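# Crank a pencil sharpener just over one turn clockwise

## Task

Rotate the pencil sharpener's crank clockwise, as seen from the side where the crank sits, by slightly more than one complete revolution; the turn only counts if the crank stays turned once the robot lets go, not if the gripper is what holds it there.

## Robot and tools

Robot: a single custom six-joint arm (FANUC CRX-style links, upper arm 428 mm, forearm 452 mm) carrying a Robotiq 140 two-finger gripper and a wrist camera, cam_wrist (504x504 fisheye). There is only one arm, so every command is a single row. The base may sit tilted on the table and a mount under it counts as arm for clearance.

Frames: results report the gripper pose in the scene frame, origin on the table top under the base, +z up, +y to the left when facing along +x. end_effector_position is in metres and end_effector_quat_wxyz is a w,x,y,z quaternion. That point lies between the closed finger pads; closed fingertips stick out about 33 mm past it, open ones about 9 mm. The fingers point along the gripper's own +z and open/close along its own y. Reported hand position can be off, more so when reaching far.

The row (used by both execute_actions and move): nine numbers, each in [-1, 1], ordered dx, dy, dz, rx, ry, rz, position, force_limit, speed. The first six are not an absolute pose: they are an offset expressed in the gripper's own axes, counted from the gripper pose shown in the latest result that reports it (before any such result in the scene, and for second or later calls inside one reply, counted from where the robot stands when that call begins). Scale: 1.0 equals 0.6 m for dx, dy, dz and 180 degrees for the rotation; rx, ry, rz form one rotation vector. All rows of one action are measured from that same base pose, not chained. An all-zero offset is not a pause: it pulls the hand back to the base pose. The last three numbers are absolute gripper settings: position +1 = fully open (140 mm), about -0.8 = pads touching, -1 = close until blocked; force_limit -1/0/+1 is roughly 14/60/107 N; speed -1/0/+1 is roughly 30/140/250 mm/s of gap change.

execute_actions: {"actions": [...]} holds zero or one item. Empty list = just read the state (with pictures). An action item {"rows": [[9 numbers], ...], "steps": n} has 1 to 15 rows and 3 to 15 steps (default 15) of 1/30 s; each row is one step and the last row repeats to fill the steps. A wait item {"steps": n} (up to 300) sends nothing and ends n steps after the previous result, with your reply time counted in. Optional "pictures": true adds images. A rejected call moves nothing. The result is taken 3 steps before the action ends; those 3 steps then run while you reply.

move: {"target": [9 numbers], "speed": m/s from 0.002 to 0.5, default 0.25; rotation limited to twice that in rad/s}. It drives the gripper in a straight line toward the target offset over 0.5 to 10 s (cut off at 10 s), rotating the short way. Finger settings go out at the start. It does not avoid obstacles, may lag or overshoot speed near a straight arm, and starts once the arm is still (max 3 s wait). Its result adds a "move:" line: done, off_target, moving, held or fault, plus limits flags (paced = the sent pose was clipped; held = a check blocked some steps, after which motion may jump fast) and distance to target.

A reply with no tool call ends everything.

Motion rules: each step the commanded pose is clipped to 70 mm and 16 degrees from the measured pose, then solved by damped IK with position taking priority over orientation. After an action ends the arm only reaches the last clipped pose, so check the reported pose and send the remainder. "Hand target" shows where the controller is heading. A "pose unreachable" line or HELD marks steps the clearance check altered or blocked. Joint limits (rad): waist ±3.491, shoulder ±3.140, elbow -1.187 to 4.328, forearm roll ±3.316, wrist pitch ±3.140, wrist roll ±3.927.

Gripping: close with position -1 and confirm object_status 2 (0 moving, 1 blocked while opening, 2 blocked while closing, 3 reached target or pads met). position_measured is in counts: 3 open, 230 pads together. To squeeze harder while status is 2, raise force_limit and nudge position, e.g. -1 to -0.98. Closing pushes the tips about 24 mm further out, so keep clearance above surfaces.

Hazards: the arm is stiff, so aiming even slightly beyond a firm contact, or hitting fast, can trigger a fault. Contact torque at a joint's limit (144 N m for waist, shoulder, elbow; 36 N m for the three wrist joints, held weight included) or 150 N of external force halts the arm for 10 s and drops the rest of the call. Long static loads heat motors; a MOTOR HOT warning precedes a brake stop. Avoid drops, slips, slams and hard shoves. Flange force in results is a noisy estimate of external load. For the crank, grip or push the handle gently along its circle, re-grip as needed, and release so the crank stays where it was turned.

Each tool is called after ">>>" as name(argument=value, ...) on one line, values as JSON.

## Session

I'll start by looking at the current state of the scene.

>>> execute_actions(actions=[])

Scene clock: 0.00 s of 4600.00 s.
end_effector_position=(+0.4456, -0.0976, +0.1851) position_measured=3 object_status=3 end_effector_quat_wxyz=(+0.153, -0.374, +0.879, -0.253)
Joint positions: [ 0.469 -0.429 -0.859  0.638 -0.918 -1.527]
Joint velocities: [-0.001 -0.     0.001  0.001  0.     0.001]
Flange force (N, the push that the arm receives, along the gripper's own x y z axes): no reading
Hand target: +0.446, -0.098, +0.185; +0.153, -0.374, +0.879, -0.253

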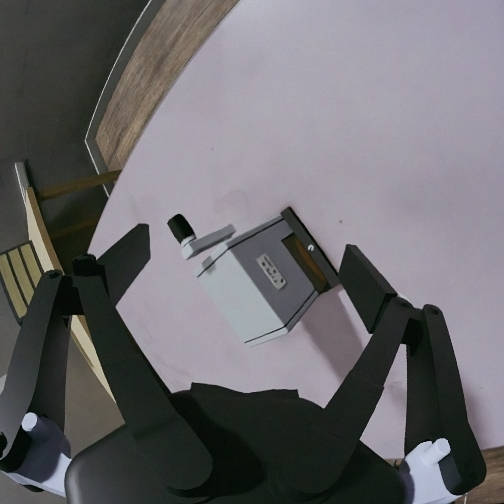

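>>> zoom_image(camera="cam_wrist", region=[140, 180, 360, 360])

Region (140, 180, 360, 360) of cam_wrist's 504x504 image, scaled by 2.291, with more detail than that image has; it fills the top 412 rows of this view, and the rest is white.

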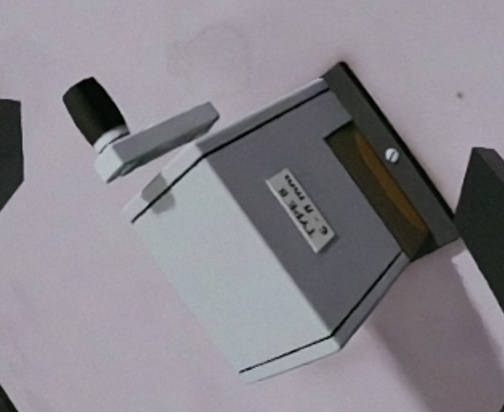

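>>> move(target=[0.078, -0.272, 0.052, -0.2905, -0.2855, -0.1911, 1.0, 0, 0], speed=0.2)

Scene clock: 9.37 s of 4600.00 s.
end_effector_position=(+0.5241, -0.2370, +0.2492) position_measured=3 object_status=3 end_effector_quat_wxyz=(-0.254, +0.697, -0.606, -0.288)
Joint positions: [-0.54   0.722  0.82  -0.698 -2.147  0.482]
Joint velocities: [-0.001  0.001  0.003 -0.001 -0.001 -0.001]
Flange force (N, the push that the arm receives, along the gripper's own x y z axes): [7.6 -15.0 -14.6]
Hand target: +0.524, -0.237, +0.249; -0.254, +0.697, -0.606, -0.288
Off the commanded pose: 0.003 m, 0 deg.
Kept back: nothing.
After step 90, 2.47 s passed at rest.
move: done
camera_calibration (this result's frames):
cam_wrist: T_world_to_cam=[[-0.978514, -0.18552, -0.0899543, 0.491398], [-0.148927, 0.334263, 0.930639, -0.0677349], [-0.142584, 0.92404, -0.354711, 0.555931], [0, 0, 0, 1]] pos_world=[0.550019, -0.399897, 0.304435]

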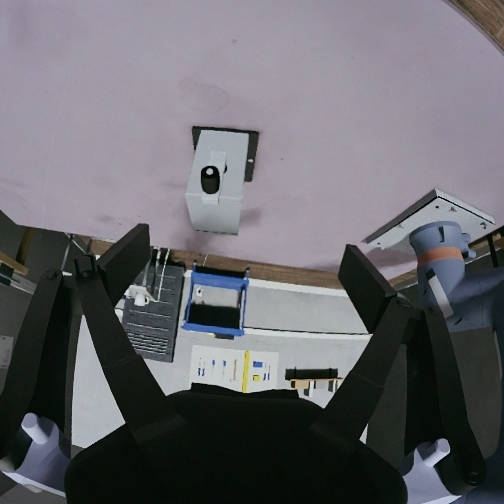

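>>> zoom_image(camera="cam_wrist", region=[150, 110, 290, 250])

Region (150, 110, 290, 250) of cam_wrist's 504x504 image, scaled by 3.600, with more detail than that image has.

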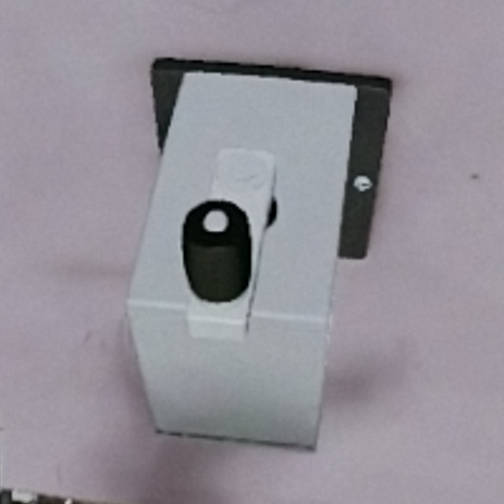

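>>> move(target=[0.0228, -0.0799, 0.0926, 0.0055, 0.0838, 0.0055, -0.15, 0, 0], speed=0.2)

Scene clock: 15.33 s of 4600.00 s.
end_effector_position=(+0.5676, -0.2011, +0.2001) position_measured=148 object_status=3 end_effector_quat_wxyz=(-0.176, +0.721, -0.642, -0.192)
Joint positions: [-0.367  0.602  0.6   -0.48  -1.831  0.467]
Joint velocities: [-0.001 -0.     0.001  0.     0.001  0.001]
Flange force (N, the push that the arm receives, along the gripper's own x y z axes): [8.8 -17.2 -10.7]
Hand target: +0.568, -0.201, +0.200; -0.176, +0.721, -0.642, -0.192
Off the commanded pose: 0.001 m, 0 deg.
Kept back: nothing.
After step 90, 1.93 s passed at rest.
move: done
camera_calibration (this result's frames):
cam_wrist: T_world_to_cam=[[-0.980432, -0.181476, -0.0762843, 0.535395], [-0.167585, 0.566108, 0.807116, 0.054341], [-0.103287, 0.804107, -0.585443, 0.511218], [0, 0, 0, 1]] pos_world=[0.586827, -0.344675, 0.296272]

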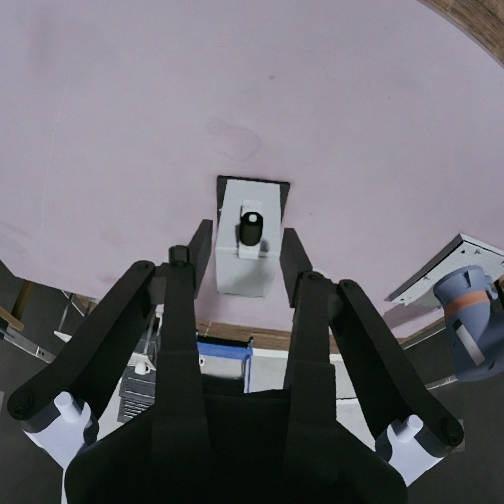

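>>> zoom_image(camera="cam_wrist", region=[180, 160, 320, 300])

Region (180, 160, 320, 300) of cam_wrist's 504x504 image, scaled by 3.600, with more detail than that image has.

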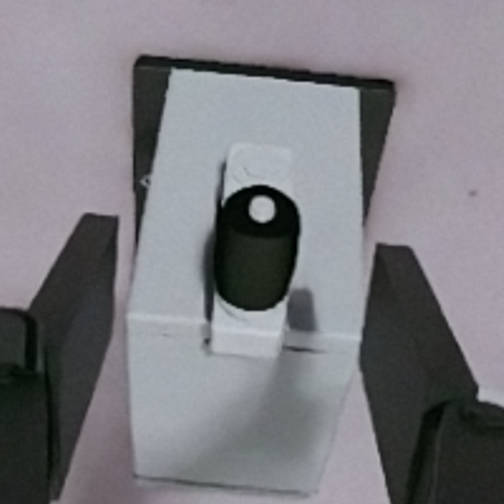

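>>> move(target=[0.0053, 0.0035, 0.0817, 0, 0, 0, -0.15, 0, 0], speed=0.08)

Scene clock: 18.67 s of 4600.00 s.
end_effector_position=(+0.5634, -0.1797, +0.1561) position_measured=148 object_status=3 end_effector_quat_wxyz=(-0.176, +0.721, -0.643, -0.192)
Joint positions: [-0.339  0.583  0.473 -0.477 -1.722  0.493]
Joint velocities: [-0.    -0.    -0.001 -0.002 -0.001  0.   ]
Flange force (N, the push that the arm receives, along the gripper's own x y z axes): [6.2 -13.0 -6.8]
Hand target: +0.563, -0.180, +0.156; -0.176, +0.721, -0.643, -0.192
Off the commanded pose: 0.000 m, 0 deg.
Kept back: nothing.
move: done
camera_calibration (this result's frames):
cam_wrist: T_world_to_cam=[[-0.980498, -0.181124, -0.0762783, 0.531887], [-0.167376, 0.566165, 0.80712, 0.0769748], [-0.103002, 0.804146, -0.58544, 0.467661], [0, 0, 0, 1]] pos_world=[0.582568, -0.323311, 0.252231]

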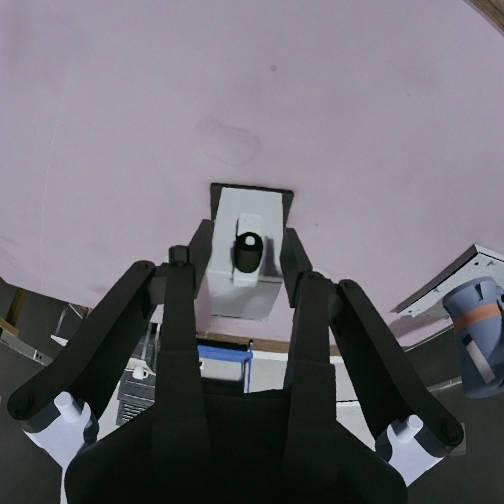

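>>> zoom_image(camera="cam_wrist", region=[190, 170, 310, 310])

Region (190, 170, 310, 310) of cam_wrist's 504x504 image, scaled by 3.600, with more detail than that image has; it fills the left 432 columns of this view, and the rest is white.

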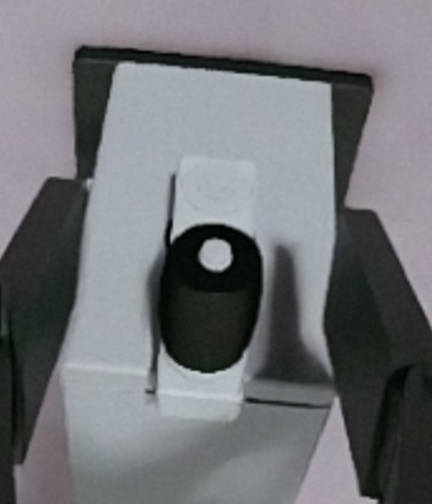

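>>> execute_actions(actions=[{"rows": [[0, 0, 0, 0, 0, 0, -1, -1, -0.6]], "steps": 15}], pictures=true)

Scene clock: 19.77 s of 4600.00 s.
end_effector_position=(+0.5634, -0.1797, +0.1561) position_measured=190 object_status=0 end_effector_quat_wxyz=(-0.176, +0.721, -0.643, -0.192)
Joint positions: [-0.339  0.583  0.473 -0.477 -1.722  0.493]
Joint velocities: [ 0.    -0.     0.001  0.001  0.    -0.   ]
Flange force (N, the push that the arm receives, along the gripper's own x y z axes): [4.7 -11.5 -4.1]
Steps of this call (steps 1 to 21: nothing new was sent; steps 22 to 33: the first 12 steps of this action). Readings (end_effector_position | what the end effector reports):
22: (+0.5634, -0.1797, +0.1561) | position_measured=148 object_status=0
23: (+0.5634, -0.1797, +0.1561) | position_measured=150 object_status=0
25: (+0.5634, -0.1797, +0.1561) | position_measured=158 object_status=0
29: (+0.5634, -0.1797, +0.1561) | position_measured=174 object_status=0
33: the state above
camera_calibration (this result's frames):
cam_wrist: T_world_to_cam=[[-0.980499, -0.181122, -0.0762614, 0.531878], [-0.16736, 0.566159, 0.807127, 0.076968], [-0.103013, 0.804151, -0.585432, 0.467658], [0, 0, 0, 1]] pos_world=[0.582562, -0.323309, 0.252221]

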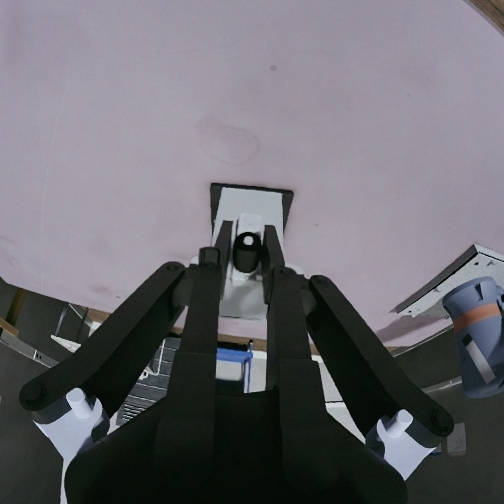

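>>> wait(seconds=0.5)

Scene clock: 20.37 s of 4600.00 s.
end_effector_position=(+0.5634, -0.1797, +0.1561) position_measured=198 object_status=2 end_effector_quat_wxyz=(-0.176, +0.721, -0.643, -0.192)
Joint positions: [-0.339  0.583  0.473 -0.477 -1.722  0.493]
Joint velocities: [-0.001 -0.     0.    -0.001  0.     0.   ]
Flange force (N, the push that the arm receives, along the gripper's own x y z axes): [6.5 -12.0 -7.7]
Hand target: +0.563, -0.180, +0.156; -0.176, +0.721, -0.643, -0.192
Off the commanded pose: 0.000 m, 0 deg.
Kept back: nothing.
Steps of this call (steps 1 to 3: the last 3 steps of your previous action; steps 4 to 18: nothing new was sent). Readings (end_effector_position | what the end effector reports):
1: (+0.5634, -0.1797, +0.1561) | position_measured=194 object_status=0
2: (+0.5634, -0.1797, +0.1561) | position_measured=198 object_status=0
4: (+0.5634, -0.1797, +0.1561) | position_measured=198 object_status=0
8: (+0.5634, -0.1797, +0.1561) | position_measured=198 object_status=2
18: the state above
camera_calibration (this result's frames):
cam_wrist: T_world_to_cam=[[-0.980499, -0.181122, -0.0762614, 0.531878], [-0.16736, 0.566159, 0.807127, 0.0769679], [-0.103013, 0.804151, -0.585432, 0.467658], [0, 0, 0, 1]] pos_world=[0.582562, -0.323309, 0.252221]

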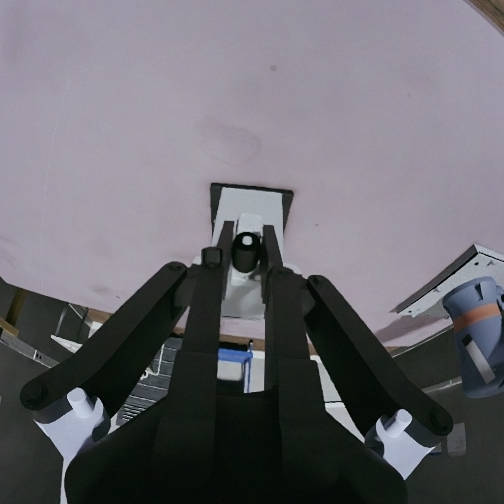

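>>> execute_actions(actions=[{"rows": [[0.00004,-0.00363,0.0001,0,0,0,-1,-1,-0.6],[0.00016,-0.00726,0.00033,0,0,0,-1,-1,-0.6],[0.00036,-0.01088,0.0007,0,0,0,-1,-1,-0.6],[0.00064,-0.01447,0.0012,0,0,0,-1,-1,-0.6],[0.00099,-0.01804,0.00184,0,0,0,-1,-1,-0.6],[0.00143,-0.02157,0.00262,0,0,0,-1,-1,-0.6],[0.00194,-0.02506,0.00352,0,0,0,-1,-1,-0.6],[0.00253,-0.0285,0.00456,0,0,0,-1,-1,-0.6],[0.00319,-0.03189,0.00573,0,0,0,-1,-1,-0.6],[0.00393,-0.03522,0.00702,0,0,0,-1,-1,-0.6],[0.00473,-0.03848,0.00843,0,0,0,-1,-1,-0.6],[0.00561,-0.04167,0.00997,0,0,0,-1,-1,-0.6]], "steps": 15}], pictures=true)

Scene clock: 21.63 s of 4600.00 s.
end_effector_position=(+0.5848, -0.1772, +0.1511) position_measured=198 object_status=2 end_effector_quat_wxyz=(-0.176, +0.721, -0.643, -0.192)
Joint positions: [-0.325  0.628  0.531 -0.481 -1.728  0.474]
Joint velocities: [ 0.04   0.132  0.146 -0.01  -0.001 -0.04 ]
Flange force (N, the push that the arm receives, along the gripper's own x y z axes): [8.9 -10.4 -1.3]
Steps of this call (steps 1 to 26: nothing new was sent; steps 27 to 38: the first 12 steps of this action). Readings (end_effector_position | what the end effector reports):
27: (+0.5634, -0.1797, +0.1560) | position_measured=198 object_status=2
28: (+0.5643, -0.1796, +0.1559) | position_measured=198 object_status=2
30: (+0.5681, -0.1791, +0.1557) | position_measured=198 object_status=2
34: (+0.5766, -0.1781, +0.1542) | position_measured=198 object_status=2
38: the state above
camera_calibration (this result's frames):
cam_wrist: T_world_to_cam=[[-0.98049, -0.181207, -0.0761785, 0.552852], [-0.167343, 0.566159, 0.807131, 0.0831165], [-0.103129, 0.804132, -0.585437, 0.465012], [0, 0, 0, 1]] pos_world=[0.60393, -0.320807, 0.247265]

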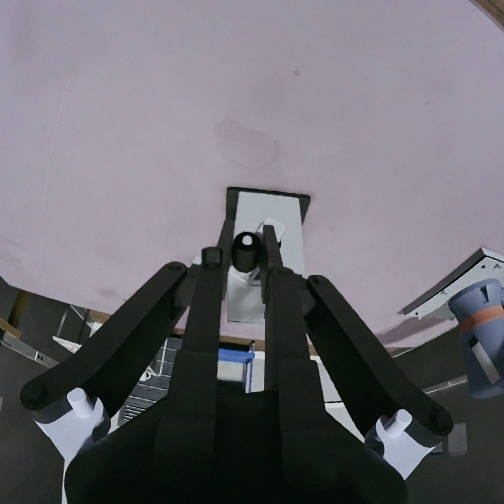

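>>> execute_actions(actions=[{"rows": [[0.0026,-0.0095,0.0045,0,0,0,-1,-1,-0.6],[0.0038,-0.0131,0.0067,0,0,0,-1,-1,-0.6],[0.0052,-0.0165,0.009,0,0,0,-1,-1,-0.6],[0.0066,-0.0198,0.0114,0,0,0,-1,-1,-0.6],[0.0081,-0.023,0.0141,0,0,0,-1,-1,-0.6],[0.0097,-0.026,0.0168,0,0,0,-1,-1,-0.6],[0.0114,-0.0288,0.0197,0,0,0,-1,-1,-0.6],[0.0131,-0.0315,0.0227,0,0,0,-1,-1,-0.6],[0.0149,-0.034,0.0259,0,0,0,-1,-1,-0.6],[0.0168,-0.0362,0.0291,0,0,0,-1,-1,-0.6],[0.0187,-0.0383,0.0325,0,0,0,-1,-1,-0.6],[0.0207,-0.0402,0.0359,0,0,0,-1,-1,-0.6],[0.0227,-0.0419,0.0394,0,0,0,-1,-1,-0.6],[0.0248,-0.0433,0.043,0,0,0,-1,-1,-0.6],[0.0269,-0.0446,0.0466,0,0,0,-1,-1,-0.6]], "steps": 15}], pictures=true)

Scene clock: 23.23 s of 4600.00 s.
end_effector_position=(+0.6067, -0.1747, +0.1305) position_measured=198 object_status=2 end_effector_quat_wxyz=(-0.176, +0.721, -0.643, -0.192)
Joint positions: [-0.31   0.684  0.575 -0.484 -1.71   0.466]
Joint velocities: [ 0.024  0.12   0.039 -0.001  0.082  0.019]
Flange force (N, the push that the arm receives, along the gripper's own x y z axes): [5.6 -8.2 -1.3]
Off your previous action's commanded pose: 0.000 m, 0 deg at its last step (step 3 of this call).
Steps of this call (steps 1 to 3: the last 3 steps of your previous action; steps 4 to 36: nothing new was sent; steps 37 to 48: the first 12 steps of this action). Readings (end_effector_position | what the end effector reports):
37: (+0.5883, -0.1769, +0.1494) | position_measured=198 object_status=2
38: (+0.5893, -0.1768, +0.1488) | position_measured=198 object_status=2
40: (+0.5930, -0.1763, +0.1461) | position_measured=198 object_status=2
44: (+0.6006, -0.1754, +0.1391) | position_measured=198 object_status=2
48: the state above
camera_calibration (this result's frames):
cam_wrist: T_world_to_cam=[[-0.980569, -0.180864, -0.0759819, 0.573335], [-0.166986, 0.56624, 0.807148, 0.101836], [-0.10296, 0.804152, -0.585438, 0.453128], [0, 0, 0, 1]] pos_world=[0.625854, -0.318351, 0.226645]

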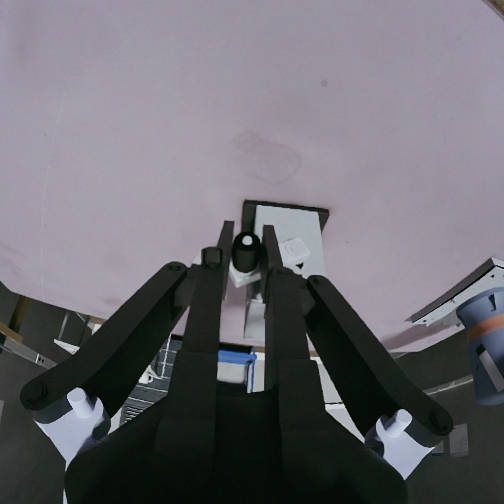

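>>> execute_actions(actions=[{"rows": [[0.0117,-0.0087,0.0203,0,0,0,-1,-1,-0.6],[0.0139,-0.0095,0.024,0,0,0,-1,-1,-0.6],[0.0161,-0.01,0.0278,0,0,0,-1,-1,-0.6],[0.0183,-0.0103,0.0315,0,0,0,-1,-1,-0.6],[0.0205,-0.0104,0.0353,0,0,0,-1,-1,-0.6],[0.0227,-0.0103,0.0391,0,0,0,-1,-1,-0.6],[0.0249,-0.0099,0.0429,0,0,0,-1,-1,-0.6],[0.027,-0.0093,0.0466,0,0,0,-1,-1,-0.6],[0.0292,-0.0085,0.0503,0,0,0,-1,-1,-0.6],[0.0313,-0.0074,0.054,0,0,0,-1,-1,-0.6],[0.0334,-0.0062,0.0576,0,0,0,-1,-1,-0.6],[0.0355,-0.0047,0.0611,0,0,0,-1,-1,-0.6],[0.0375,-0.003,0.0646,0,0,0,-1,-1,-0.6],[0.0395,-0.0011,0.068,0,0,0,-1,-1,-0.6],[0.0414,0.0011,0.0713,0,0,0,-1,-1,-0.6]], "steps": 15}], pictures=true)

Scene clock: 26.10 s of 4600.00 s.
end_effector_position=(+0.6113, -0.1740, +0.0924) position_measured=198 object_status=2 end_effector_quat_wxyz=(-0.176, +0.721, -0.642, -0.192)
Joint positions: [-0.306  0.718  0.544 -0.481 -1.65   0.494]
Joint velocities: [-0.01   0.014 -0.145  0.009  0.134  0.084]
Flange force (N, the push that the arm receives, along the gripper's own x y z axes): [6.8 -20.7 -4.1]
Off your previous action's commanded pose: 0.004 m, 0 deg at its last step (step 3 of this call).
Steps of this call (steps 1 to 3: the last 3 steps of your previous action; steps 4 to 74: nothing new was sent; steps 75 to 86: the first 12 steps of this action). Readings (end_effector_position | what the end effector reports):
75: (+0.6115, -0.1742, +0.1191) | position_measured=198 object_status=2
76: (+0.6117, -0.1742, +0.1181) | position_measured=198 object_status=2
78: (+0.6126, -0.1741, +0.1129) | position_measured=198 object_status=2
82: (+0.6130, -0.1741, +0.1025) | position_measured=198 object_status=2
86: the state above
camera_calibration (this result's frames):
cam_wrist: T_world_to_cam=[[-0.980482, -0.181356, -0.0759313, 0.574966], [-0.167237, 0.566223, 0.807108, 0.133032], [-0.10338, 0.804053, -0.585501, 0.430962], [0, 0, 0, 1]] pos_world=[0.630544, -0.317568, 0.188616]

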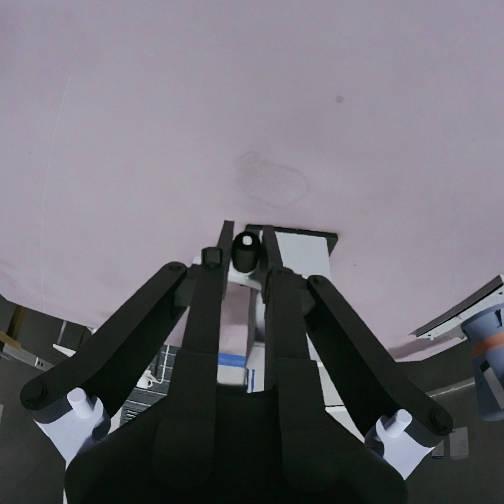

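>>> execute_actions(actions=[], pictures=true)

Scene clock: 26.33 s of 4600.00 s.
end_effector_position=(+0.6065, -0.1748, +0.0811) position_measured=198 object_status=2 end_effector_quat_wxyz=(-0.176, +0.721, -0.643, -0.192)
Joint positions: [-0.309  0.718  0.516 -0.48  -1.627  0.508]
Joint velocities: [-0.001 -0.005 -0.    -0.002  0.003  0.003]
Flange force (N, the push that the arm receives, along the gripper's own x y z axes): [7.8 -24.1 2.6]
Hand target: +0.606, -0.175, +0.081; -0.176, +0.721, -0.643, -0.192
Off the commanded pose: 0.000 m, 0 deg.
Kept back: nothing.
Steps of this call (steps 1 to 3: the last 3 steps of your previous action; steps 4 to 7: nothing new was sent). Readings (end_effector_position | what the end effector reports):
1: (+0.6106, -0.1741, +0.0900) | position_measured=198 object_status=2
2: (+0.6097, -0.1742, +0.0876) | position_measured=198 object_status=2
4: (+0.6075, -0.1746, +0.0827) | position_measured=198 object_status=2
7: the state above
camera_calibration (this result's frames):
cam_wrist: T_world_to_cam=[[-0.980607, -0.180772, -0.0757088, 0.569326], [-0.166691, 0.566123, 0.807291, 0.141534], [-0.103075, 0.804255, -0.585277, 0.42432], [0, 0, 0, 1]] pos_world=[0.625615, -0.318469, 0.177188]

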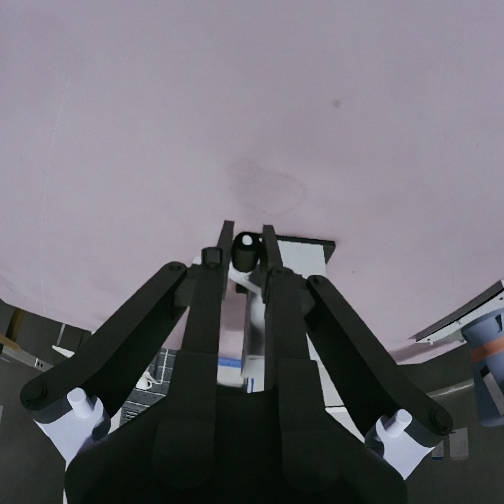

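>>> zoom_image(camera="cam_wrist", region=[190, 200, 350, 320])

Region (190, 200, 350, 320) of cam_wrist's 504x504 image, scaled by 3.150, with more detail than that image has; it fills the top 378 rows of this view, and the rest is white.

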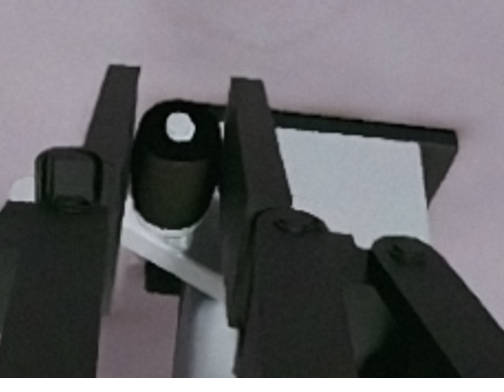

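>>> execute_actions(actions=[{"rows": [[0.0006,-0.0022,0.0011,0,0,0,-1,-1,-0.6]], "steps": 9}], pictures=false)

>>> execute_actions(actions=[], pictures=false)

Scene clock: 27.83 s of 4600.00 s.
end_effector_position=(+0.6075, -0.1750, +0.0803) position_measured=198 object_status=2 end_effector_quat_wxyz=(-0.175, +0.721, -0.643, -0.192)
Joint positions: [-0.309  0.721  0.519 -0.48  -1.628  0.507]
Joint velocities: [ 0.003  0.002  0.003 -0.    -0.    -0.001]
Flange force (N, the push that the arm receives, along the gripper's own x y z axes): [0.9 -8.8 1.8]
Steps of this call (steps 1 to 39: nothing new was sent; steps 40 to 45: the first 6 steps of this action). Readings (end_effector_position | what the end effector reports):
40: (+0.6064, -0.1749, +0.0811) | position_measured=198 object_status=2
41: (+0.6067, -0.1750, +0.0807) | position_measured=198 object_status=2
43: (+0.6073, -0.1751, +0.0803) | position_measured=198 object_status=2
45: the state above

Scene clock: 27.93 s of 4600.00 s.
end_effector_position=(+0.6076, -0.1749, +0.0803) position_measured=198 object_status=2 end_effector_quat_wxyz=(-0.175, +0.721, -0.643, -0.192)
Joint positions: [-0.309  0.721  0.52  -0.48  -1.628  0.507]
Joint velocities: [ 0.003  0.     0.    -0.001  0.002 -0.   ]
Flange force (N, the push that the arm receives, along the gripper's own x y z axes): [1.8 -7.4 -2.6]
Hand target: +0.608, -0.175, +0.080; -0.176, +0.721, -0.643, -0.192
Off the commanded pose: 0.000 m, 0 deg.
Kept back: nothing.
Steps of this call (steps 1 to 3: the last 3 steps of your previous action). Readings (end_effector_position | what the end effector reports):
1: (+0.6075, -0.1749, +0.0803) | position_measured=198 object_status=2
2: (+0.6076, -0.1749, +0.0803) | position_measured=198 object_status=2
3: the state above

>>> execute_actions(actions=[{"rows": [[0.0009,0.0031,0.0043,0,0,0,-1,-1,-0.6],[0.0028,0.0056,0.0075,0,0,0,-1,-1,-0.6],[0.0047,0.0083,0.0106,0,0,0,-1,-1,-0.6],[0.0064,0.0111,0.0136,0,0,0,-1,-1,-0.6],[0.0081,0.0142,0.0164,0,0,0,-1,-1,-0.6],[0.0097,0.0174,0.019,0,0,0,-1,-1,-0.6],[0.0112,0.0208,0.0216,0,0,0,-1,-1,-0.6],[0.0127,0.0243,0.0239,0,0,0,-1,-1,-0.6],[0.014,0.0279,0.0261,0,0,0,-1,-1,-0.6],[0.0153,0.0317,0.0281,0,0,0,-1,-1,-0.6],[0.0164,0.0356,0.03,0,0,0,-1,-1,-0.6],[0.0175,0.0396,0.0317,0,0,0,-1,-1,-0.6],[0.0184,0.0437,0.0332,0,0,0,-1,-1,-0.6],[0.0192,0.0479,0.0345,0,0,0,-1,-1,-0.6],[0.02,0.0522,0.0356,0,0,0,-1,-1,-0.6]], "steps": 15}], pictures=false)

>>> wait(seconds=0.2)

Scene clock: 30.13 s of 4600.00 s.
end_effector_position=(+0.5887, -0.1764, +0.0610) position_measured=198 object_status=2 end_effector_quat_wxyz=(-0.175, +0.721, -0.643, -0.192)
Joint positions: [-0.319  0.701  0.44  -0.476 -1.58   0.544]
Joint velocities: [-0.045 -0.085 -0.241  0.013  0.117  0.108]
Flange force (N, the push that the arm receives, along the gripper's own x y z axes): [18.3 -18.7 3.0]
Steps of this call (steps 1 to 54: nothing new was sent; steps 55 to 66: the first 12 steps of this action). Readings (end_effector_position | what the end effector reports):
55: (+0.6078, -0.1747, +0.0803) | position_measured=198 object_status=2
56: (+0.6075, -0.1746, +0.0796) | position_measured=198 object_status=2
58: (+0.6044, -0.1742, +0.0752) | position_measured=198 object_status=2
62: (+0.5972, -0.1752, +0.0674) | position_measured=198 object_status=2
66: the state above

Scene clock: 30.43 s of 4600.00 s.
end_effector_position=(+0.5767, -0.1780, +0.0556) position_measured=198 object_status=2 end_effector_quat_wxyz=(-0.175, +0.721, -0.643, -0.192)
Joint positions: [-0.328  0.684  0.4   -0.474 -1.562  0.562]
Joint velocities: [ 0.001 -0.001  0.     0.001  0.002  0.001]
Flange force (N, the push that the arm receives, along the gripper's own x y z axes): [19.2 -17.2 8.5]
Hand target: +0.577, -0.178, +0.056; -0.175, +0.721, -0.643, -0.192
Off the commanded pose: 0.000 m, 0 deg.
Kept back: nothing.
Steps of this call (steps 1 to 3: the last 3 steps of your previous action; steps 4 to 9: nothing new was sent). Readings (end_effector_position | what the end effector reports):
1: (+0.5864, -0.1767, +0.0597) | position_measured=198 object_status=2
2: (+0.5840, -0.1770, +0.0585) | position_measured=198 object_status=2
4: (+0.5791, -0.1776, +0.0565) | position_measured=198 object_status=2
8: (+0.5767, -0.1780, +0.0556) | position_measured=198 object_status=2
9: the state above
camera_calibration (this result's frames):
cam_wrist: T_world_to_cam=[[-0.980696, -0.180531, -0.0751283, 0.53768], [-0.166066, 0.566103, 0.807434, 0.158511], [-0.103236, 0.804323, -0.585155, 0.409022], [0, 0, 0, 1]] pos_world=[0.595849, -0.321652, 0.15175]

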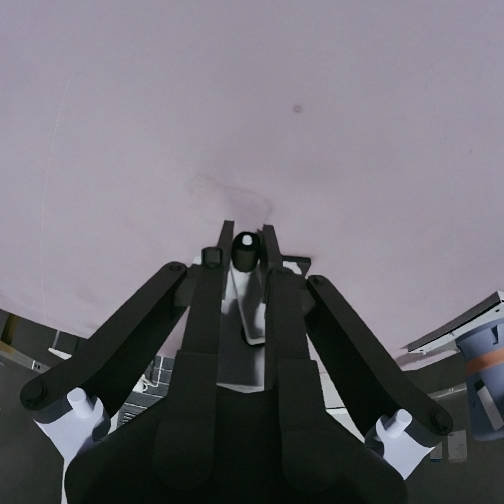

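>>> execute_actions(actions=[{"rows": [[0.0012,-0.0007,0.0021,0,0,0,-1,-1,-0.6]], "steps": 9}], pictures=false)

>>> execute_actions(actions=[], pictures=false)

Scene clock: 31.03 s of 4600.00 s.
end_effector_position=(+0.5770, -0.1781, +0.0543) position_measured=198 object_status=2 end_effector_quat_wxyz=(-0.175, +0.720, -0.643, -0.192)
Joint positions: [-0.328  0.686  0.4   -0.474 -1.561  0.563]
Joint velocities: [-0.001  0.002  0.001  0.001  0.    -0.002]
Flange force (N, the push that the arm receives, along the gripper's own x y z axes): [4.2 -7.5 -8.5]
Steps of this call (steps 1 to 12: nothing new was sent; steps 13 to 18: the first 6 steps of this action). Readings (end_effector_position | what the end effector reports):
13: (+0.5767, -0.1780, +0.0556) | position_measured=198 object_status=2
14: (+0.5769, -0.1781, +0.0552) | position_measured=198 object_status=2
16: (+0.5769, -0.1781, +0.0545) | position_measured=198 object_status=2
18: the state above

Scene clock: 31.13 s of 4600.00 s.
end_effector_position=(+0.5770, -0.1781, +0.0542) position_measured=198 object_status=2 end_effector_quat_wxyz=(-0.175, +0.720, -0.643, -0.192)
Joint positions: [-0.328  0.686  0.4   -0.474 -1.56   0.563]
Joint velocities: [ 0.     0.001 -0.001 -0.     0.001  0.   ]
Flange force (N, the push that the arm receives, along the gripper's own x y z axes): [3.0 -10.6 -11.2]
Hand target: +0.577, -0.178, +0.054; -0.175, +0.721, -0.643, -0.192
Off the commanded pose: 0.000 m, 0 deg.
Kept back: nothing.
Steps of this call (steps 1 to 3: the last 3 steps of your previous action). Readings (end_effector_position | what the end effector reports):
1: (+0.5770, -0.1781, +0.0542) | position_measured=198 object_status=2
2: (+0.5770, -0.1781, +0.0542) | position_measured=198 object_status=2
3: the state above

>>> execute_actions(actions=[{"rows": [[0.0002,0.0041,0.0007,0,0,0,-1,-1,-0.6],[0.0008,0.0085,0.0015,0,0,0,-1,-1,-0.6],[0.0013,0.013,0.0022,0,0,0,-1,-1,-0.6],[0.0016,0.0175,0.0026,0,0,0,-1,-1,-0.6],[0.0018,0.022,0.0029,0,0,0,-1,-1,-0.6],[0.0019,0.0265,0.0029,0,0,0,-1,-1,-0.6],[0.0019,0.0311,0.0028,0,0,0,-1,-1,-0.6],[0.0018,0.0356,0.0024,0,0,0,-1,-1,-0.6],[0.0015,0.0401,0.0018,0,0,0,-1,-1,-0.6],[0.0012,0.0446,0.001,0,0,0,-1,-1,-0.6],[0.0007,0.049,0,0,0,0,-1,-1,-0.6],[0.0001,0.0534,-0.0011,0,0,0,-1,-1,-0.6],[-0.0006,0.0576,-0.0025,0,0,0,-1,-1,-0.6],[-0.0015,0.0618,-0.0041,0,0,0,-1,-1,-0.6],[-0.0024,0.0659,-0.0058,0,0,0,-1,-1,-0.6]], "steps": 15}], pictures=false)

>>> wait(seconds=0.2)

Scene clock: 32.63 s of 4600.00 s.
end_effector_position=(+0.5503, -0.1813, +0.0532) position_measured=198 object_status=2 end_effector_quat_wxyz=(-0.175, +0.720, -0.643, -0.192)
Joint positions: [-0.347  0.641  0.322 -0.469 -1.54   0.593]
Joint velocities: [-0.058 -0.152 -0.208  0.016  0.024  0.074]
Flange force (N, the push that the arm receives, along the gripper's own x y z axes): [7.4 -12.6 -8.0]
Steps of this call (steps 1 to 33: nothing new was sent; steps 34 to 45: the first 12 steps of this action). Readings (end_effector_position | what the end effector reports):
34: (+0.5771, -0.1779, +0.0542) | position_measured=198 object_status=2
35: (+0.5766, -0.1778, +0.0540) | position_measured=198 object_status=2
37: (+0.5719, -0.1783, +0.0530) | position_measured=198 object_status=2
41: (+0.5611, -0.1798, +0.0520) | position_measured=198 object_status=2
45: the state above

Scene clock: 32.93 s of 4600.00 s.
end_effector_position=(+0.5379, -0.1829, +0.0576) position_measured=198 object_status=2 end_effector_quat_wxyz=(-0.175, +0.720, -0.643, -0.192)
Joint positions: [-0.356  0.616  0.291 -0.466 -1.539  0.604]
Joint velocities: [ 0.001 -0.001 -0.001 -0.     0.     0.   ]
Flange force (N, the push that the arm receives, along the gripper's own x y z axes): [3.9 -15.6 -7.3]
Hand target: +0.538, -0.183, +0.058; -0.175, +0.720, -0.643, -0.192
Off the commanded pose: 0.000 m, 0 deg.
Kept back: nothing.
Steps of this call (steps 1 to 3: the last 3 steps of your previous action; steps 4 to 9: nothing new was sent). Readings (end_effector_position | what the end effector reports):
1: (+0.5476, -0.1816, +0.0539) | position_measured=198 object_status=2
2: (+0.5450, -0.1819, +0.0547) | position_measured=198 object_status=2
4: (+0.5400, -0.1826, +0.0567) | position_measured=198 object_status=2
8: (+0.5379, -0.1829, +0.0576) | position_measured=198 object_status=2
9: the state above
camera_calibration (this result's frames):
cam_wrist: T_world_to_cam=[[-0.98077, -0.180173, -0.0750142, 0.498974], [-0.165754, 0.566073, 0.807519, 0.15309], [-0.10303, 0.804425, -0.585052, 0.409976], [0, 0, 0, 1]] pos_world=[0.556994, -0.326554, 0.153664]

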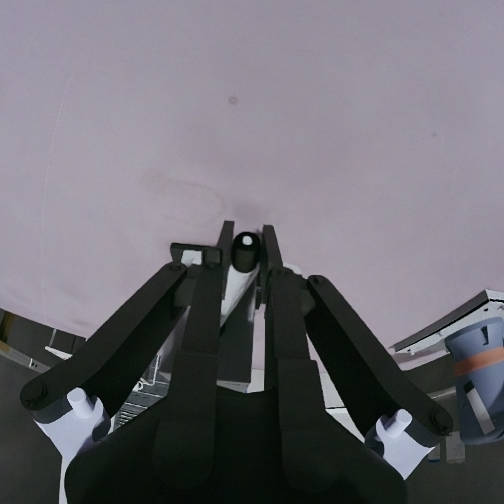

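>>> execute_actions(actions=[{"rows": [[-0.0011,0.0043,-0.0021,0,0,0,-1,-1,-0.6],[-0.0023,0.0081,-0.0042,0,0,0,-1,-1,-0.6],[-0.0035,0.0119,-0.0064,0,0,0,-1,-1,-0.6],[-0.0049,0.0154,-0.0089,0,0,0,-1,-1,-0.6],[-0.0063,0.0189,-0.0115,0,0,0,-1,-1,-0.6],[-0.0079,0.0222,-0.0143,0,0,0,-1,-1,-0.6],[-0.0095,0.0253,-0.0172,0,0,0,-1,-1,-0.6],[-0.0112,0.0282,-0.0202,0,0,0,-1,-1,-0.6],[-0.013,0.0309,-0.0234,0,0,0,-1,-1,-0.6],[-0.0148,0.0335,-0.0266,0,0,0,-1,-1,-0.6],[-0.0168,0.0358,-0.03,0,0,0,-1,-1,-0.6],[-0.0188,0.038,-0.0335,0,0,0,-1,-1,-0.6],[-0.0208,0.0399,-0.0371,0,0,0,-1,-1,-0.6],[-0.0229,0.0416,-0.0408,0,0,0,-1,-1,-0.6],[-0.025,0.0431,-0.0445,0,0,0,-1,-1,-0.6]], "steps": 15}], pictures=false)

>>> wait(seconds=0.2)

Scene clock: 34.30 s of 4600.00 s.
end_effector_position=(+0.5176, -0.1854, +0.0762) position_measured=198 object_status=2 end_effector_quat_wxyz=(-0.176, +0.720, -0.643, -0.192)
Joint positions: [-0.372  0.564  0.254 -0.462 -1.558  0.611]
Joint velocities: [-0.033 -0.138 -0.051  0.01  -0.092  0.   ]
Flange force (N, the push that the arm receives, along the gripper's own x y z axes): [4.5 -17.1 -5.1]
Steps of this call (steps 1 to 29: nothing new was sent; steps 30 to 41: the first 12 steps of this action). Readings (end_effector_position | what the end effector reports):
30: (+0.5378, -0.1829, +0.0576) | position_measured=198 object_status=2
31: (+0.5367, -0.1830, +0.0581) | position_measured=198 object_status=2
33: (+0.5326, -0.1835, +0.0607) | position_measured=198 object_status=2
37: (+0.5243, -0.1845, +0.0676) | position_measured=198 object_status=2
41: the state above

Scene clock: 34.60 s of 4600.00 s.
end_effector_position=(+0.5121, -0.1861, +0.0879) position_measured=198 object_status=2 end_effector_quat_wxyz=(-0.175, +0.720, -0.643, -0.192)
Joint positions: [-0.377  0.544  0.25  -0.46  -1.576  0.607]
Joint velocities: [-0.001 -0.     0.    -0.     0.001 -0.   ]
Flange force (N, the push that the arm receives, along the gripper's own x y z axes): [3.0 -16.7 -5.1]
Hand target: +0.512, -0.186, +0.088; -0.175, +0.720, -0.643, -0.192
Off the commanded pose: 0.000 m, 0 deg.
Kept back: nothing.
Steps of this call (steps 1 to 3: the last 3 steps of your previous action; steps 4 to 9: nothing new was sent). Readings (end_effector_position | what the end effector reports):
1: (+0.5162, -0.1855, +0.0785) | position_measured=198 object_status=2
2: (+0.5149, -0.1857, +0.0810) | position_measured=198 object_status=2
4: (+0.5128, -0.1860, +0.0861) | position_measured=198 object_status=2
8: (+0.5121, -0.1861, +0.0879) | position_measured=198 object_status=2
9: the state above
camera_calibration (this result's frames):
cam_wrist: T_world_to_cam=[[-0.980747, -0.180289, -0.0750386, 0.47533], [-0.165845, 0.566083, 0.807494, 0.126169], [-0.103104, 0.804392, -0.585084, 0.427653], [0, 0, 0, 1]] pos_world=[0.531196, -0.329725, 0.184]

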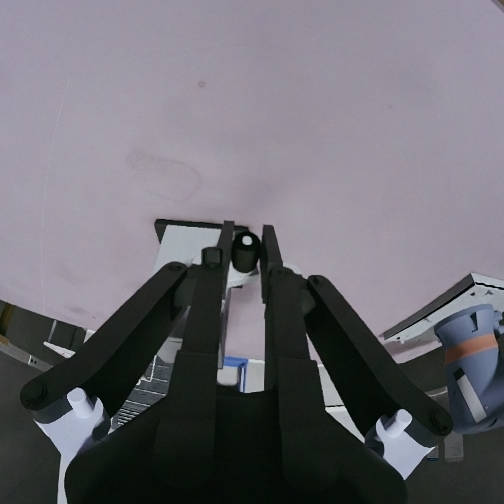

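>>> execute_actions(actions=[{"rows": [[-0.0023,0.0009,-0.004,0,0,0,-1,-1,-0.6],[-0.0045,0.0019,-0.0079,0,0,0,-1,-1,-0.6],[-0.0068,0.0027,-0.0117,0,0,0,-1,-1,-0.6],[-0.009,0.0033,-0.0156,0,0,0,-1,-1,-0.6],[-0.0113,0.0036,-0.0195,0,0,0,-1,-1,-0.6],[-0.0136,0.0037,-0.0234,0,0,0,-1,-1,-0.6],[-0.0158,0.0035,-0.0274,0,0,0,-1,-1,-0.6],[-0.0181,0.0032,-0.0313,0,0,0,-1,-1,-0.6],[-0.0204,0.0025,-0.0351,0,0,0,-1,-1,-0.6],[-0.0226,0.0017,-0.039,0,0,0,-1,-1,-0.6],[-0.0248,0.0006,-0.0428,0,0,0,-1,-1,-0.6],[-0.027,-0.0007,-0.0465,0,0,0,-1,-1,-0.6],[-0.0292,-0.0023,-0.0502,0,0,0,-1,-1,-0.6],[-0.0313,-0.004,-0.0538,0,0,0,-1,-1,-0.6],[-0.0334,-0.006,-0.0573,0,0,0,-1,-1,-0.6]], "steps": 15}], pictures=false)

>>> wait(seconds=0.2)

Scene clock: 35.90 s of 4600.00 s.
end_effector_position=(+0.5109, -0.1864, +0.1157) position_measured=198 object_status=2 end_effector_quat_wxyz=(-0.176, +0.720, -0.643, -0.192)
Joint positions: [-0.378  0.518  0.277 -0.46  -1.623  0.585]
Joint velocities: [ 0.013 -0.034  0.129 -0.009 -0.14  -0.081]
Flange force (N, the push that the arm receives, along the gripper's own x y z axes): [4.3 -12.4 -1.8]
Steps of this call (steps 1 to 27: nothing new was sent; steps 28 to 39: the first 12 steps of this action). Readings (end_effector_position | what the end effector reports):
28: (+0.5120, -0.1861, +0.0880) | position_measured=198 object_status=2
29: (+0.5115, -0.1859, +0.0891) | position_measured=198 object_status=2
31: (+0.5106, -0.1861, +0.0942) | position_measured=198 object_status=2
35: (+0.5098, -0.1863, +0.1050) | position_measured=198 object_status=2
39: the state above

Scene clock: 36.20 s of 4600.00 s.
end_effector_position=(+0.5153, -0.1856, +0.1277) position_measured=198 object_status=2 end_effector_quat_wxyz=(-0.175, +0.721, -0.643, -0.192)
Joint positions: [-0.375  0.515  0.302 -0.462 -1.646  0.57 ]
Joint velocities: [-0.    -0.     0.003 -0.001 -0.001  0.001]
Flange force (N, the push that the arm receives, along the gripper's own x y z axes): [7.6 -14.0 -1.5]
Hand target: +0.515, -0.185, +0.128; -0.175, +0.721, -0.643, -0.192
Off the commanded pose: 0.000 m, 0 deg.
Kept back: nothing.
Steps of this call (steps 1 to 3: the last 3 steps of your previous action; steps 4 to 9: nothing new was sent). Readings (end_effector_position | what the end effector reports):
1: (+0.5116, -0.1863, +0.1183) | position_measured=198 object_status=2
2: (+0.5124, -0.1862, +0.1208) | position_measured=198 object_status=2
4: (+0.5144, -0.1858, +0.1257) | position_measured=198 object_status=2
8: (+0.5153, -0.1856, +0.1277) | position_measured=198 object_status=2
9: the state above
camera_calibration (this result's frames):
cam_wrist: T_world_to_cam=[[-0.980703, -0.180448, -0.0752329, 0.481527], [-0.166121, 0.566252, 0.807318, 0.0944785], [-0.103078, 0.804237, -0.585301, 0.450851], [0, 0, 0, 1]] pos_world=[0.534403, -0.329199, 0.223836]

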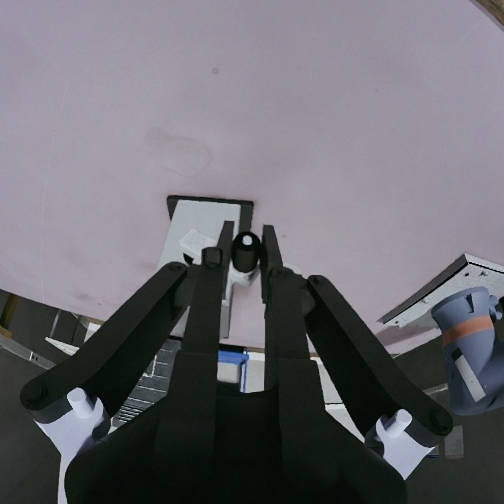

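>>> execute_actions(actions=[{"rows": [[-0.002,-0.0023,-0.0033,0,0,0,-1,-1,-0.6],[-0.0039,-0.0047,-0.0066,0,0,0,-1,-1,-0.6],[-0.0058,-0.0073,-0.0098,0,0,0,-1,-1,-0.6],[-0.0077,-0.0101,-0.0129,0,0,0,-1,-1,-0.6],[-0.0094,-0.013,-0.0158,0,0,0,-1,-1,-0.6],[-0.0111,-0.0162,-0.0186,0,0,0,-1,-1,-0.6],[-0.0127,-0.0195,-0.0212,0,0,0,-1,-1,-0.6],[-0.0142,-0.0229,-0.0237,0,0,0,-1,-1,-0.6],[-0.0156,-0.0265,-0.0261,0,0,0,-1,-1,-0.6],[-0.017,-0.0303,-0.0282,0,0,0,-1,-1,-0.6],[-0.0182,-0.0341,-0.0302,0,0,0,-1,-1,-0.6],[-0.0193,-0.0381,-0.032,0,0,0,-1,-1,-0.6],[-0.0203,-0.0422,-0.0337,0,0,0,-1,-1,-0.6],[-0.0213,-0.0464,-0.0351,0,0,0,-1,-1,-0.6],[-0.0221,-0.0507,-0.0364,0,0,0,-1,-1,-0.6]], "steps": 15}], pictures=false)

>>> wait(seconds=0.2)

Scene clock: 37.43 s of 4600.00 s.
end_effector_position=(+0.5332, -0.1832, +0.1476) position_measured=198 object_status=2 end_effector_quat_wxyz=(-0.175, +0.721, -0.643, -0.192)
Joint positions: [-0.361  0.532  0.374 -0.468 -1.69   0.533]
Joint velocities: [ 0.049  0.089  0.237 -0.021 -0.11  -0.11 ]
Flange force (N, the push that the arm receives, along the gripper's own x y z axes): [8.5 -8.8 -8.2]
Steps of this call (steps 1 to 25: nothing new was sent; steps 26 to 37: the first 12 steps of this action). Readings (end_effector_position | what the end effector reports):
26: (+0.5153, -0.1855, +0.1277) | position_measured=198 object_status=2
27: (+0.5158, -0.1854, +0.1286) | position_measured=198 object_status=2
29: (+0.5183, -0.1851, +0.1328) | position_measured=198 object_status=2
33: (+0.5250, -0.1843, +0.1409) | position_measured=198 object_status=2
37: the state above

Scene clock: 37.73 s of 4600.00 s.
end_effector_position=(+0.5451, -0.1816, +0.1534) position_measured=198 object_status=2 end_effector_quat_wxyz=(-0.175, +0.721, -0.643, -0.192)
Joint positions: [-0.352  0.55   0.415 -0.472 -1.706  0.515]
Joint velocities: [-0.001  0.001  0.001 -0.001  0.001 -0.001]
Flange force (N, the push that the arm receives, along the gripper's own x y z axes): [10.4 -10.1 -11.1]
Hand target: +0.545, -0.182, +0.153; -0.175, +0.721, -0.643, -0.192
Off the commanded pose: 0.000 m, 0 deg.
Kept back: nothing.
Steps of this call (steps 1 to 3: the last 3 steps of your previous action; steps 4 to 9: nothing new was sent). Readings (end_effector_position | what the end effector reports):
1: (+0.5354, -0.1829, +0.1490) | position_measured=198 object_status=2
2: (+0.5378, -0.1826, +0.1502) | position_measured=198 object_status=2
4: (+0.5427, -0.1820, +0.1524) | position_measured=198 object_status=2
8: (+0.5451, -0.1816, +0.1534) | position_measured=198 object_status=2
9: the state above
camera_calibration (this result's frames):
cam_wrist: T_world_to_cam=[[-0.980647, -0.180665, -0.0754433, 0.513379], [-0.166446, 0.566418, 0.807135, 0.0766921], [-0.103089, 0.804072, -0.585527, 0.465786], [0, 0, 0, 1]] pos_world=[0.564226, -0.325216, 0.24956]

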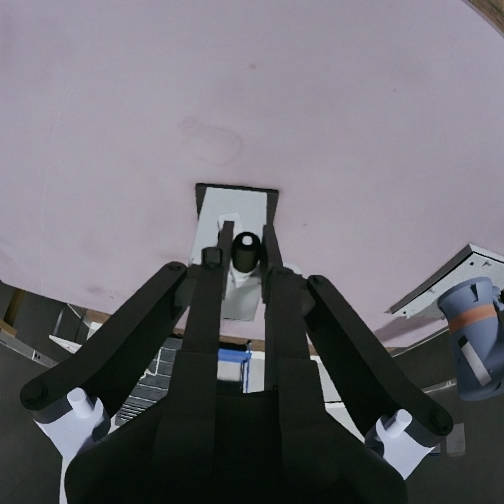

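>>> execute_actions(actions=[{"rows": [[-0.0002,-0.0045,-0.0017,0,0,0,-1,-1,-0.6],[-0.0008,-0.009,-0.0025,0,0,0,-1,-1,-0.6],[-0.0012,-0.0134,-0.0032,0,0,0,-1,-1,-0.6],[-0.0016,-0.0179,-0.0036,0,0,0,-1,-1,-0.6],[-0.0018,-0.0225,-0.0039,0,0,0,-1,-1,-0.6],[-0.0019,-0.027,-0.0039,0,0,0,-1,-1,-0.6],[-0.0019,-0.0315,-0.0038,0,0,0,-1,-1,-0.6],[-0.0018,-0.036,-0.0034,0,0,0,-1,-1,-0.6],[-0.0015,-0.0405,-0.0028,0,0,0,-1,-1,-0.6],[-0.0011,-0.045,-0.002,0,0,0,-1,-1,-0.6],[-0.0007,-0.0494,-0.001,0,0,0,-1,-1,-0.6],[-0.0001,-0.0537,0.0001,0,0,0,-1,-1,-0.6],[0.0007,-0.058,0.0015,0,0,0,-1,-1,-0.6],[0.0015,-0.0622,0.0031,0,0,0,-1,-1,-0.6],[0.0024,-0.0663,0.0048,0,0,0,-1,-1,-0.6]], "steps": 15}], pictures=false)

>>> wait(seconds=0.2)

Scene clock: 39.30 s of 4600.00 s.
end_effector_position=(+0.5720, -0.1786, +0.1548) position_measured=198 object_status=2 end_effector_quat_wxyz=(-0.175, +0.721, -0.643, -0.192)
Joint positions: [-0.333  0.6    0.497 -0.478 -1.725  0.484]
Joint velocities: [ 0.056  0.163  0.217 -0.019 -0.022 -0.075]
Flange force (N, the push that the arm receives, along the gripper's own x y z axes): [7.1 -11.3 -12.2]
Steps of this call (steps 1 to 35: nothing new was sent; steps 36 to 47: the first 12 steps of this action). Readings (end_effector_position | what the end effector reports):
36: (+0.5451, -0.1816, +0.1534) | position_measured=198 object_status=2
37: (+0.5460, -0.1816, +0.1537) | position_measured=198 object_status=2
39: (+0.5507, -0.1812, +0.1549) | position_measured=198 object_status=2
43: (+0.5612, -0.1799, +0.1560) | position_measured=198 object_status=2
47: the state above

Scene clock: 39.60 s of 4600.00 s.
end_effector_position=(+0.5844, -0.1770, +0.1505) position_measured=198 object_status=2 end_effector_quat_wxyz=(-0.175, +0.721, -0.643, -0.192)
Joint positions: [-0.324  0.627  0.529 -0.481 -1.726  0.473]
Joint velocities: [-0.001  0.001 -0.     0.     0.002 -0.002]
Flange force (N, the push that the arm receives, along the gripper's own x y z axes): [5.8 -13.9 -12.6]
Hand target: +0.584, -0.177, +0.150; -0.175, +0.721, -0.643, -0.192
Off the commanded pose: 0.000 m, 0 deg.
Kept back: nothing.
Steps of this call (steps 1 to 3: the last 3 steps of your previous action; steps 4 to 9: nothing new was sent). Readings (end_effector_position | what the end effector reports):
1: (+0.5747, -0.1782, +0.1542) | position_measured=198 object_status=2
2: (+0.5773, -0.1779, +0.1534) | position_measured=198 object_status=2
4: (+0.5824, -0.1773, +0.1514) | position_measured=198 object_status=2
8: (+0.5844, -0.1770, +0.1505) | position_measured=198 object_status=2
9: the state above
camera_calibration (this result's frames):
cam_wrist: T_world_to_cam=[[-0.980621, -0.180799, -0.0754554, 0.552512], [-0.166544, 0.566483, 0.807069, 0.0830582], [-0.103173, 0.803996, -0.585616, 0.464473], [0, 0, 0, 1]] pos_world=[0.603559, -0.320592, 0.246659]

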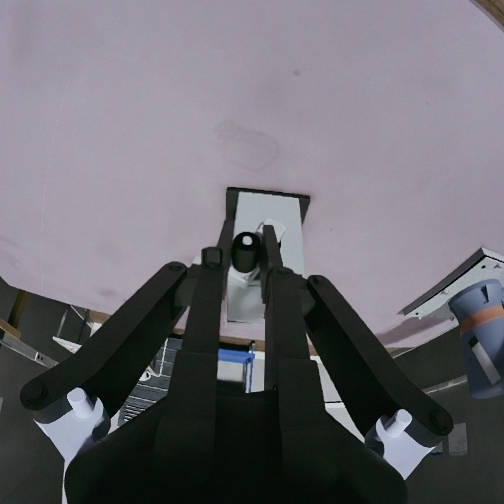

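>>> execute_actions(actions=[{"rows": [[0, 0, 0, 0, 0, 0, 0.0, -1, 0]], "steps": 12}], pictures=true)

>>> move(target=[0, 0, -0.13, 0, 0, 0, 0.0, -1, 0], speed=0.15)

Scene clock: 40.03 s of 4600.00 s.
end_effector_position=(+0.5844, -0.1769, +0.1504) position_measured=142 object_status=0 end_effector_quat_wxyz=(-0.175, +0.721, -0.643, -0.192)
Joint positions: [-0.324  0.627  0.529 -0.481 -1.726  0.473]
Joint velocities: [-0.     0.     0.    -0.001 -0.001 -0.001]
Flange force (N, the push that the arm receives, along the gripper's own x y z axes): [7.1 -13.3 -5.1]
Steps of this call (steps 1 to 4: nothing new was sent; steps 5 to 13: the first 9 steps of this action). Readings (end_effector_position | what the end effector reports):
5: (+0.5845, -0.1770, +0.1504) | position_measured=198 object_status=0
6: (+0.5845, -0.1770, +0.1504) | position_measured=198 object_status=0
8: (+0.5845, -0.1769, +0.1504) | position_measured=180 object_status=0
12: (+0.5845, -0.1769, +0.1504) | position_measured=150 object_status=0
13: the state above
camera_calibration (this result's frames):
cam_wrist: T_world_to_cam=[[-0.980622, -0.180787, -0.0754751, 0.552569], [-0.166538, 0.566364, 0.807154, 0.0830424], [-0.103176, 0.804082, -0.585497, 0.46439], [0, 0, 0, 1]] pos_world=[0.603605, -0.320543, 0.246576]

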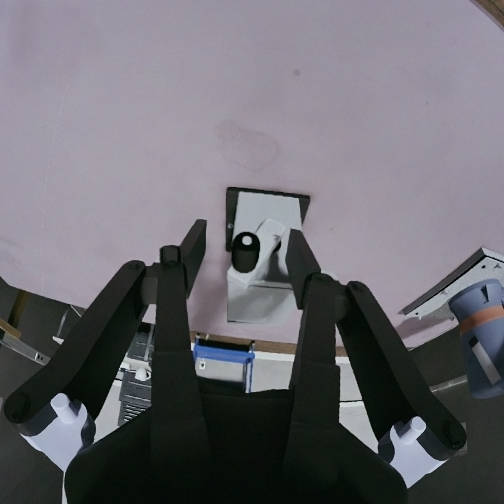

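Scene clock: 41.17 s of 4600.00 s.
end_effector_position=(+0.5883, -0.2157, +0.2180) position_measured=129 object_status=3 end_effector_quat_wxyz=(-0.175, +0.721, -0.643, -0.192)
Joint positions: [-0.374  0.668  0.744 -0.489 -1.904  0.436]
Joint velocities: [ 0.     0.     0.002 -0.002 -0.001 -0.001]
Flange force (N, the push that the arm receives, along the gripper's own x y z axes): [8.3 -18.2 -11.0]
Hand target: +0.588, -0.216, +0.218; -0.175, +0.721, -0.643, -0.192
Off your previous action's commanded pose: 0.000 m, 0 deg at its last step (step 3 of this call).
Off the commanded pose: 0.000 m, 0 deg.
Kept back: nothing.
move: done
camera_calibration (this result's frames):
cam_wrist: T_world_to_cam=[[-0.980504, -0.181419, -0.0754967, 0.554291], [-0.166941, 0.566406, 0.807041, 0.0513372], [-0.103651, 0.80391, -0.585649, 0.535815], [0, 0, 0, 1]] pos_world=[0.607593, -0.359265, 0.314215]

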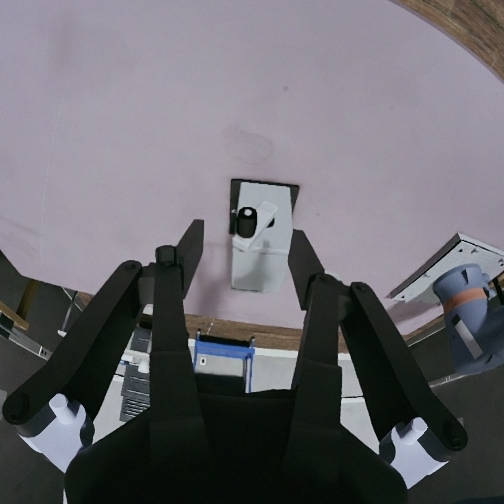

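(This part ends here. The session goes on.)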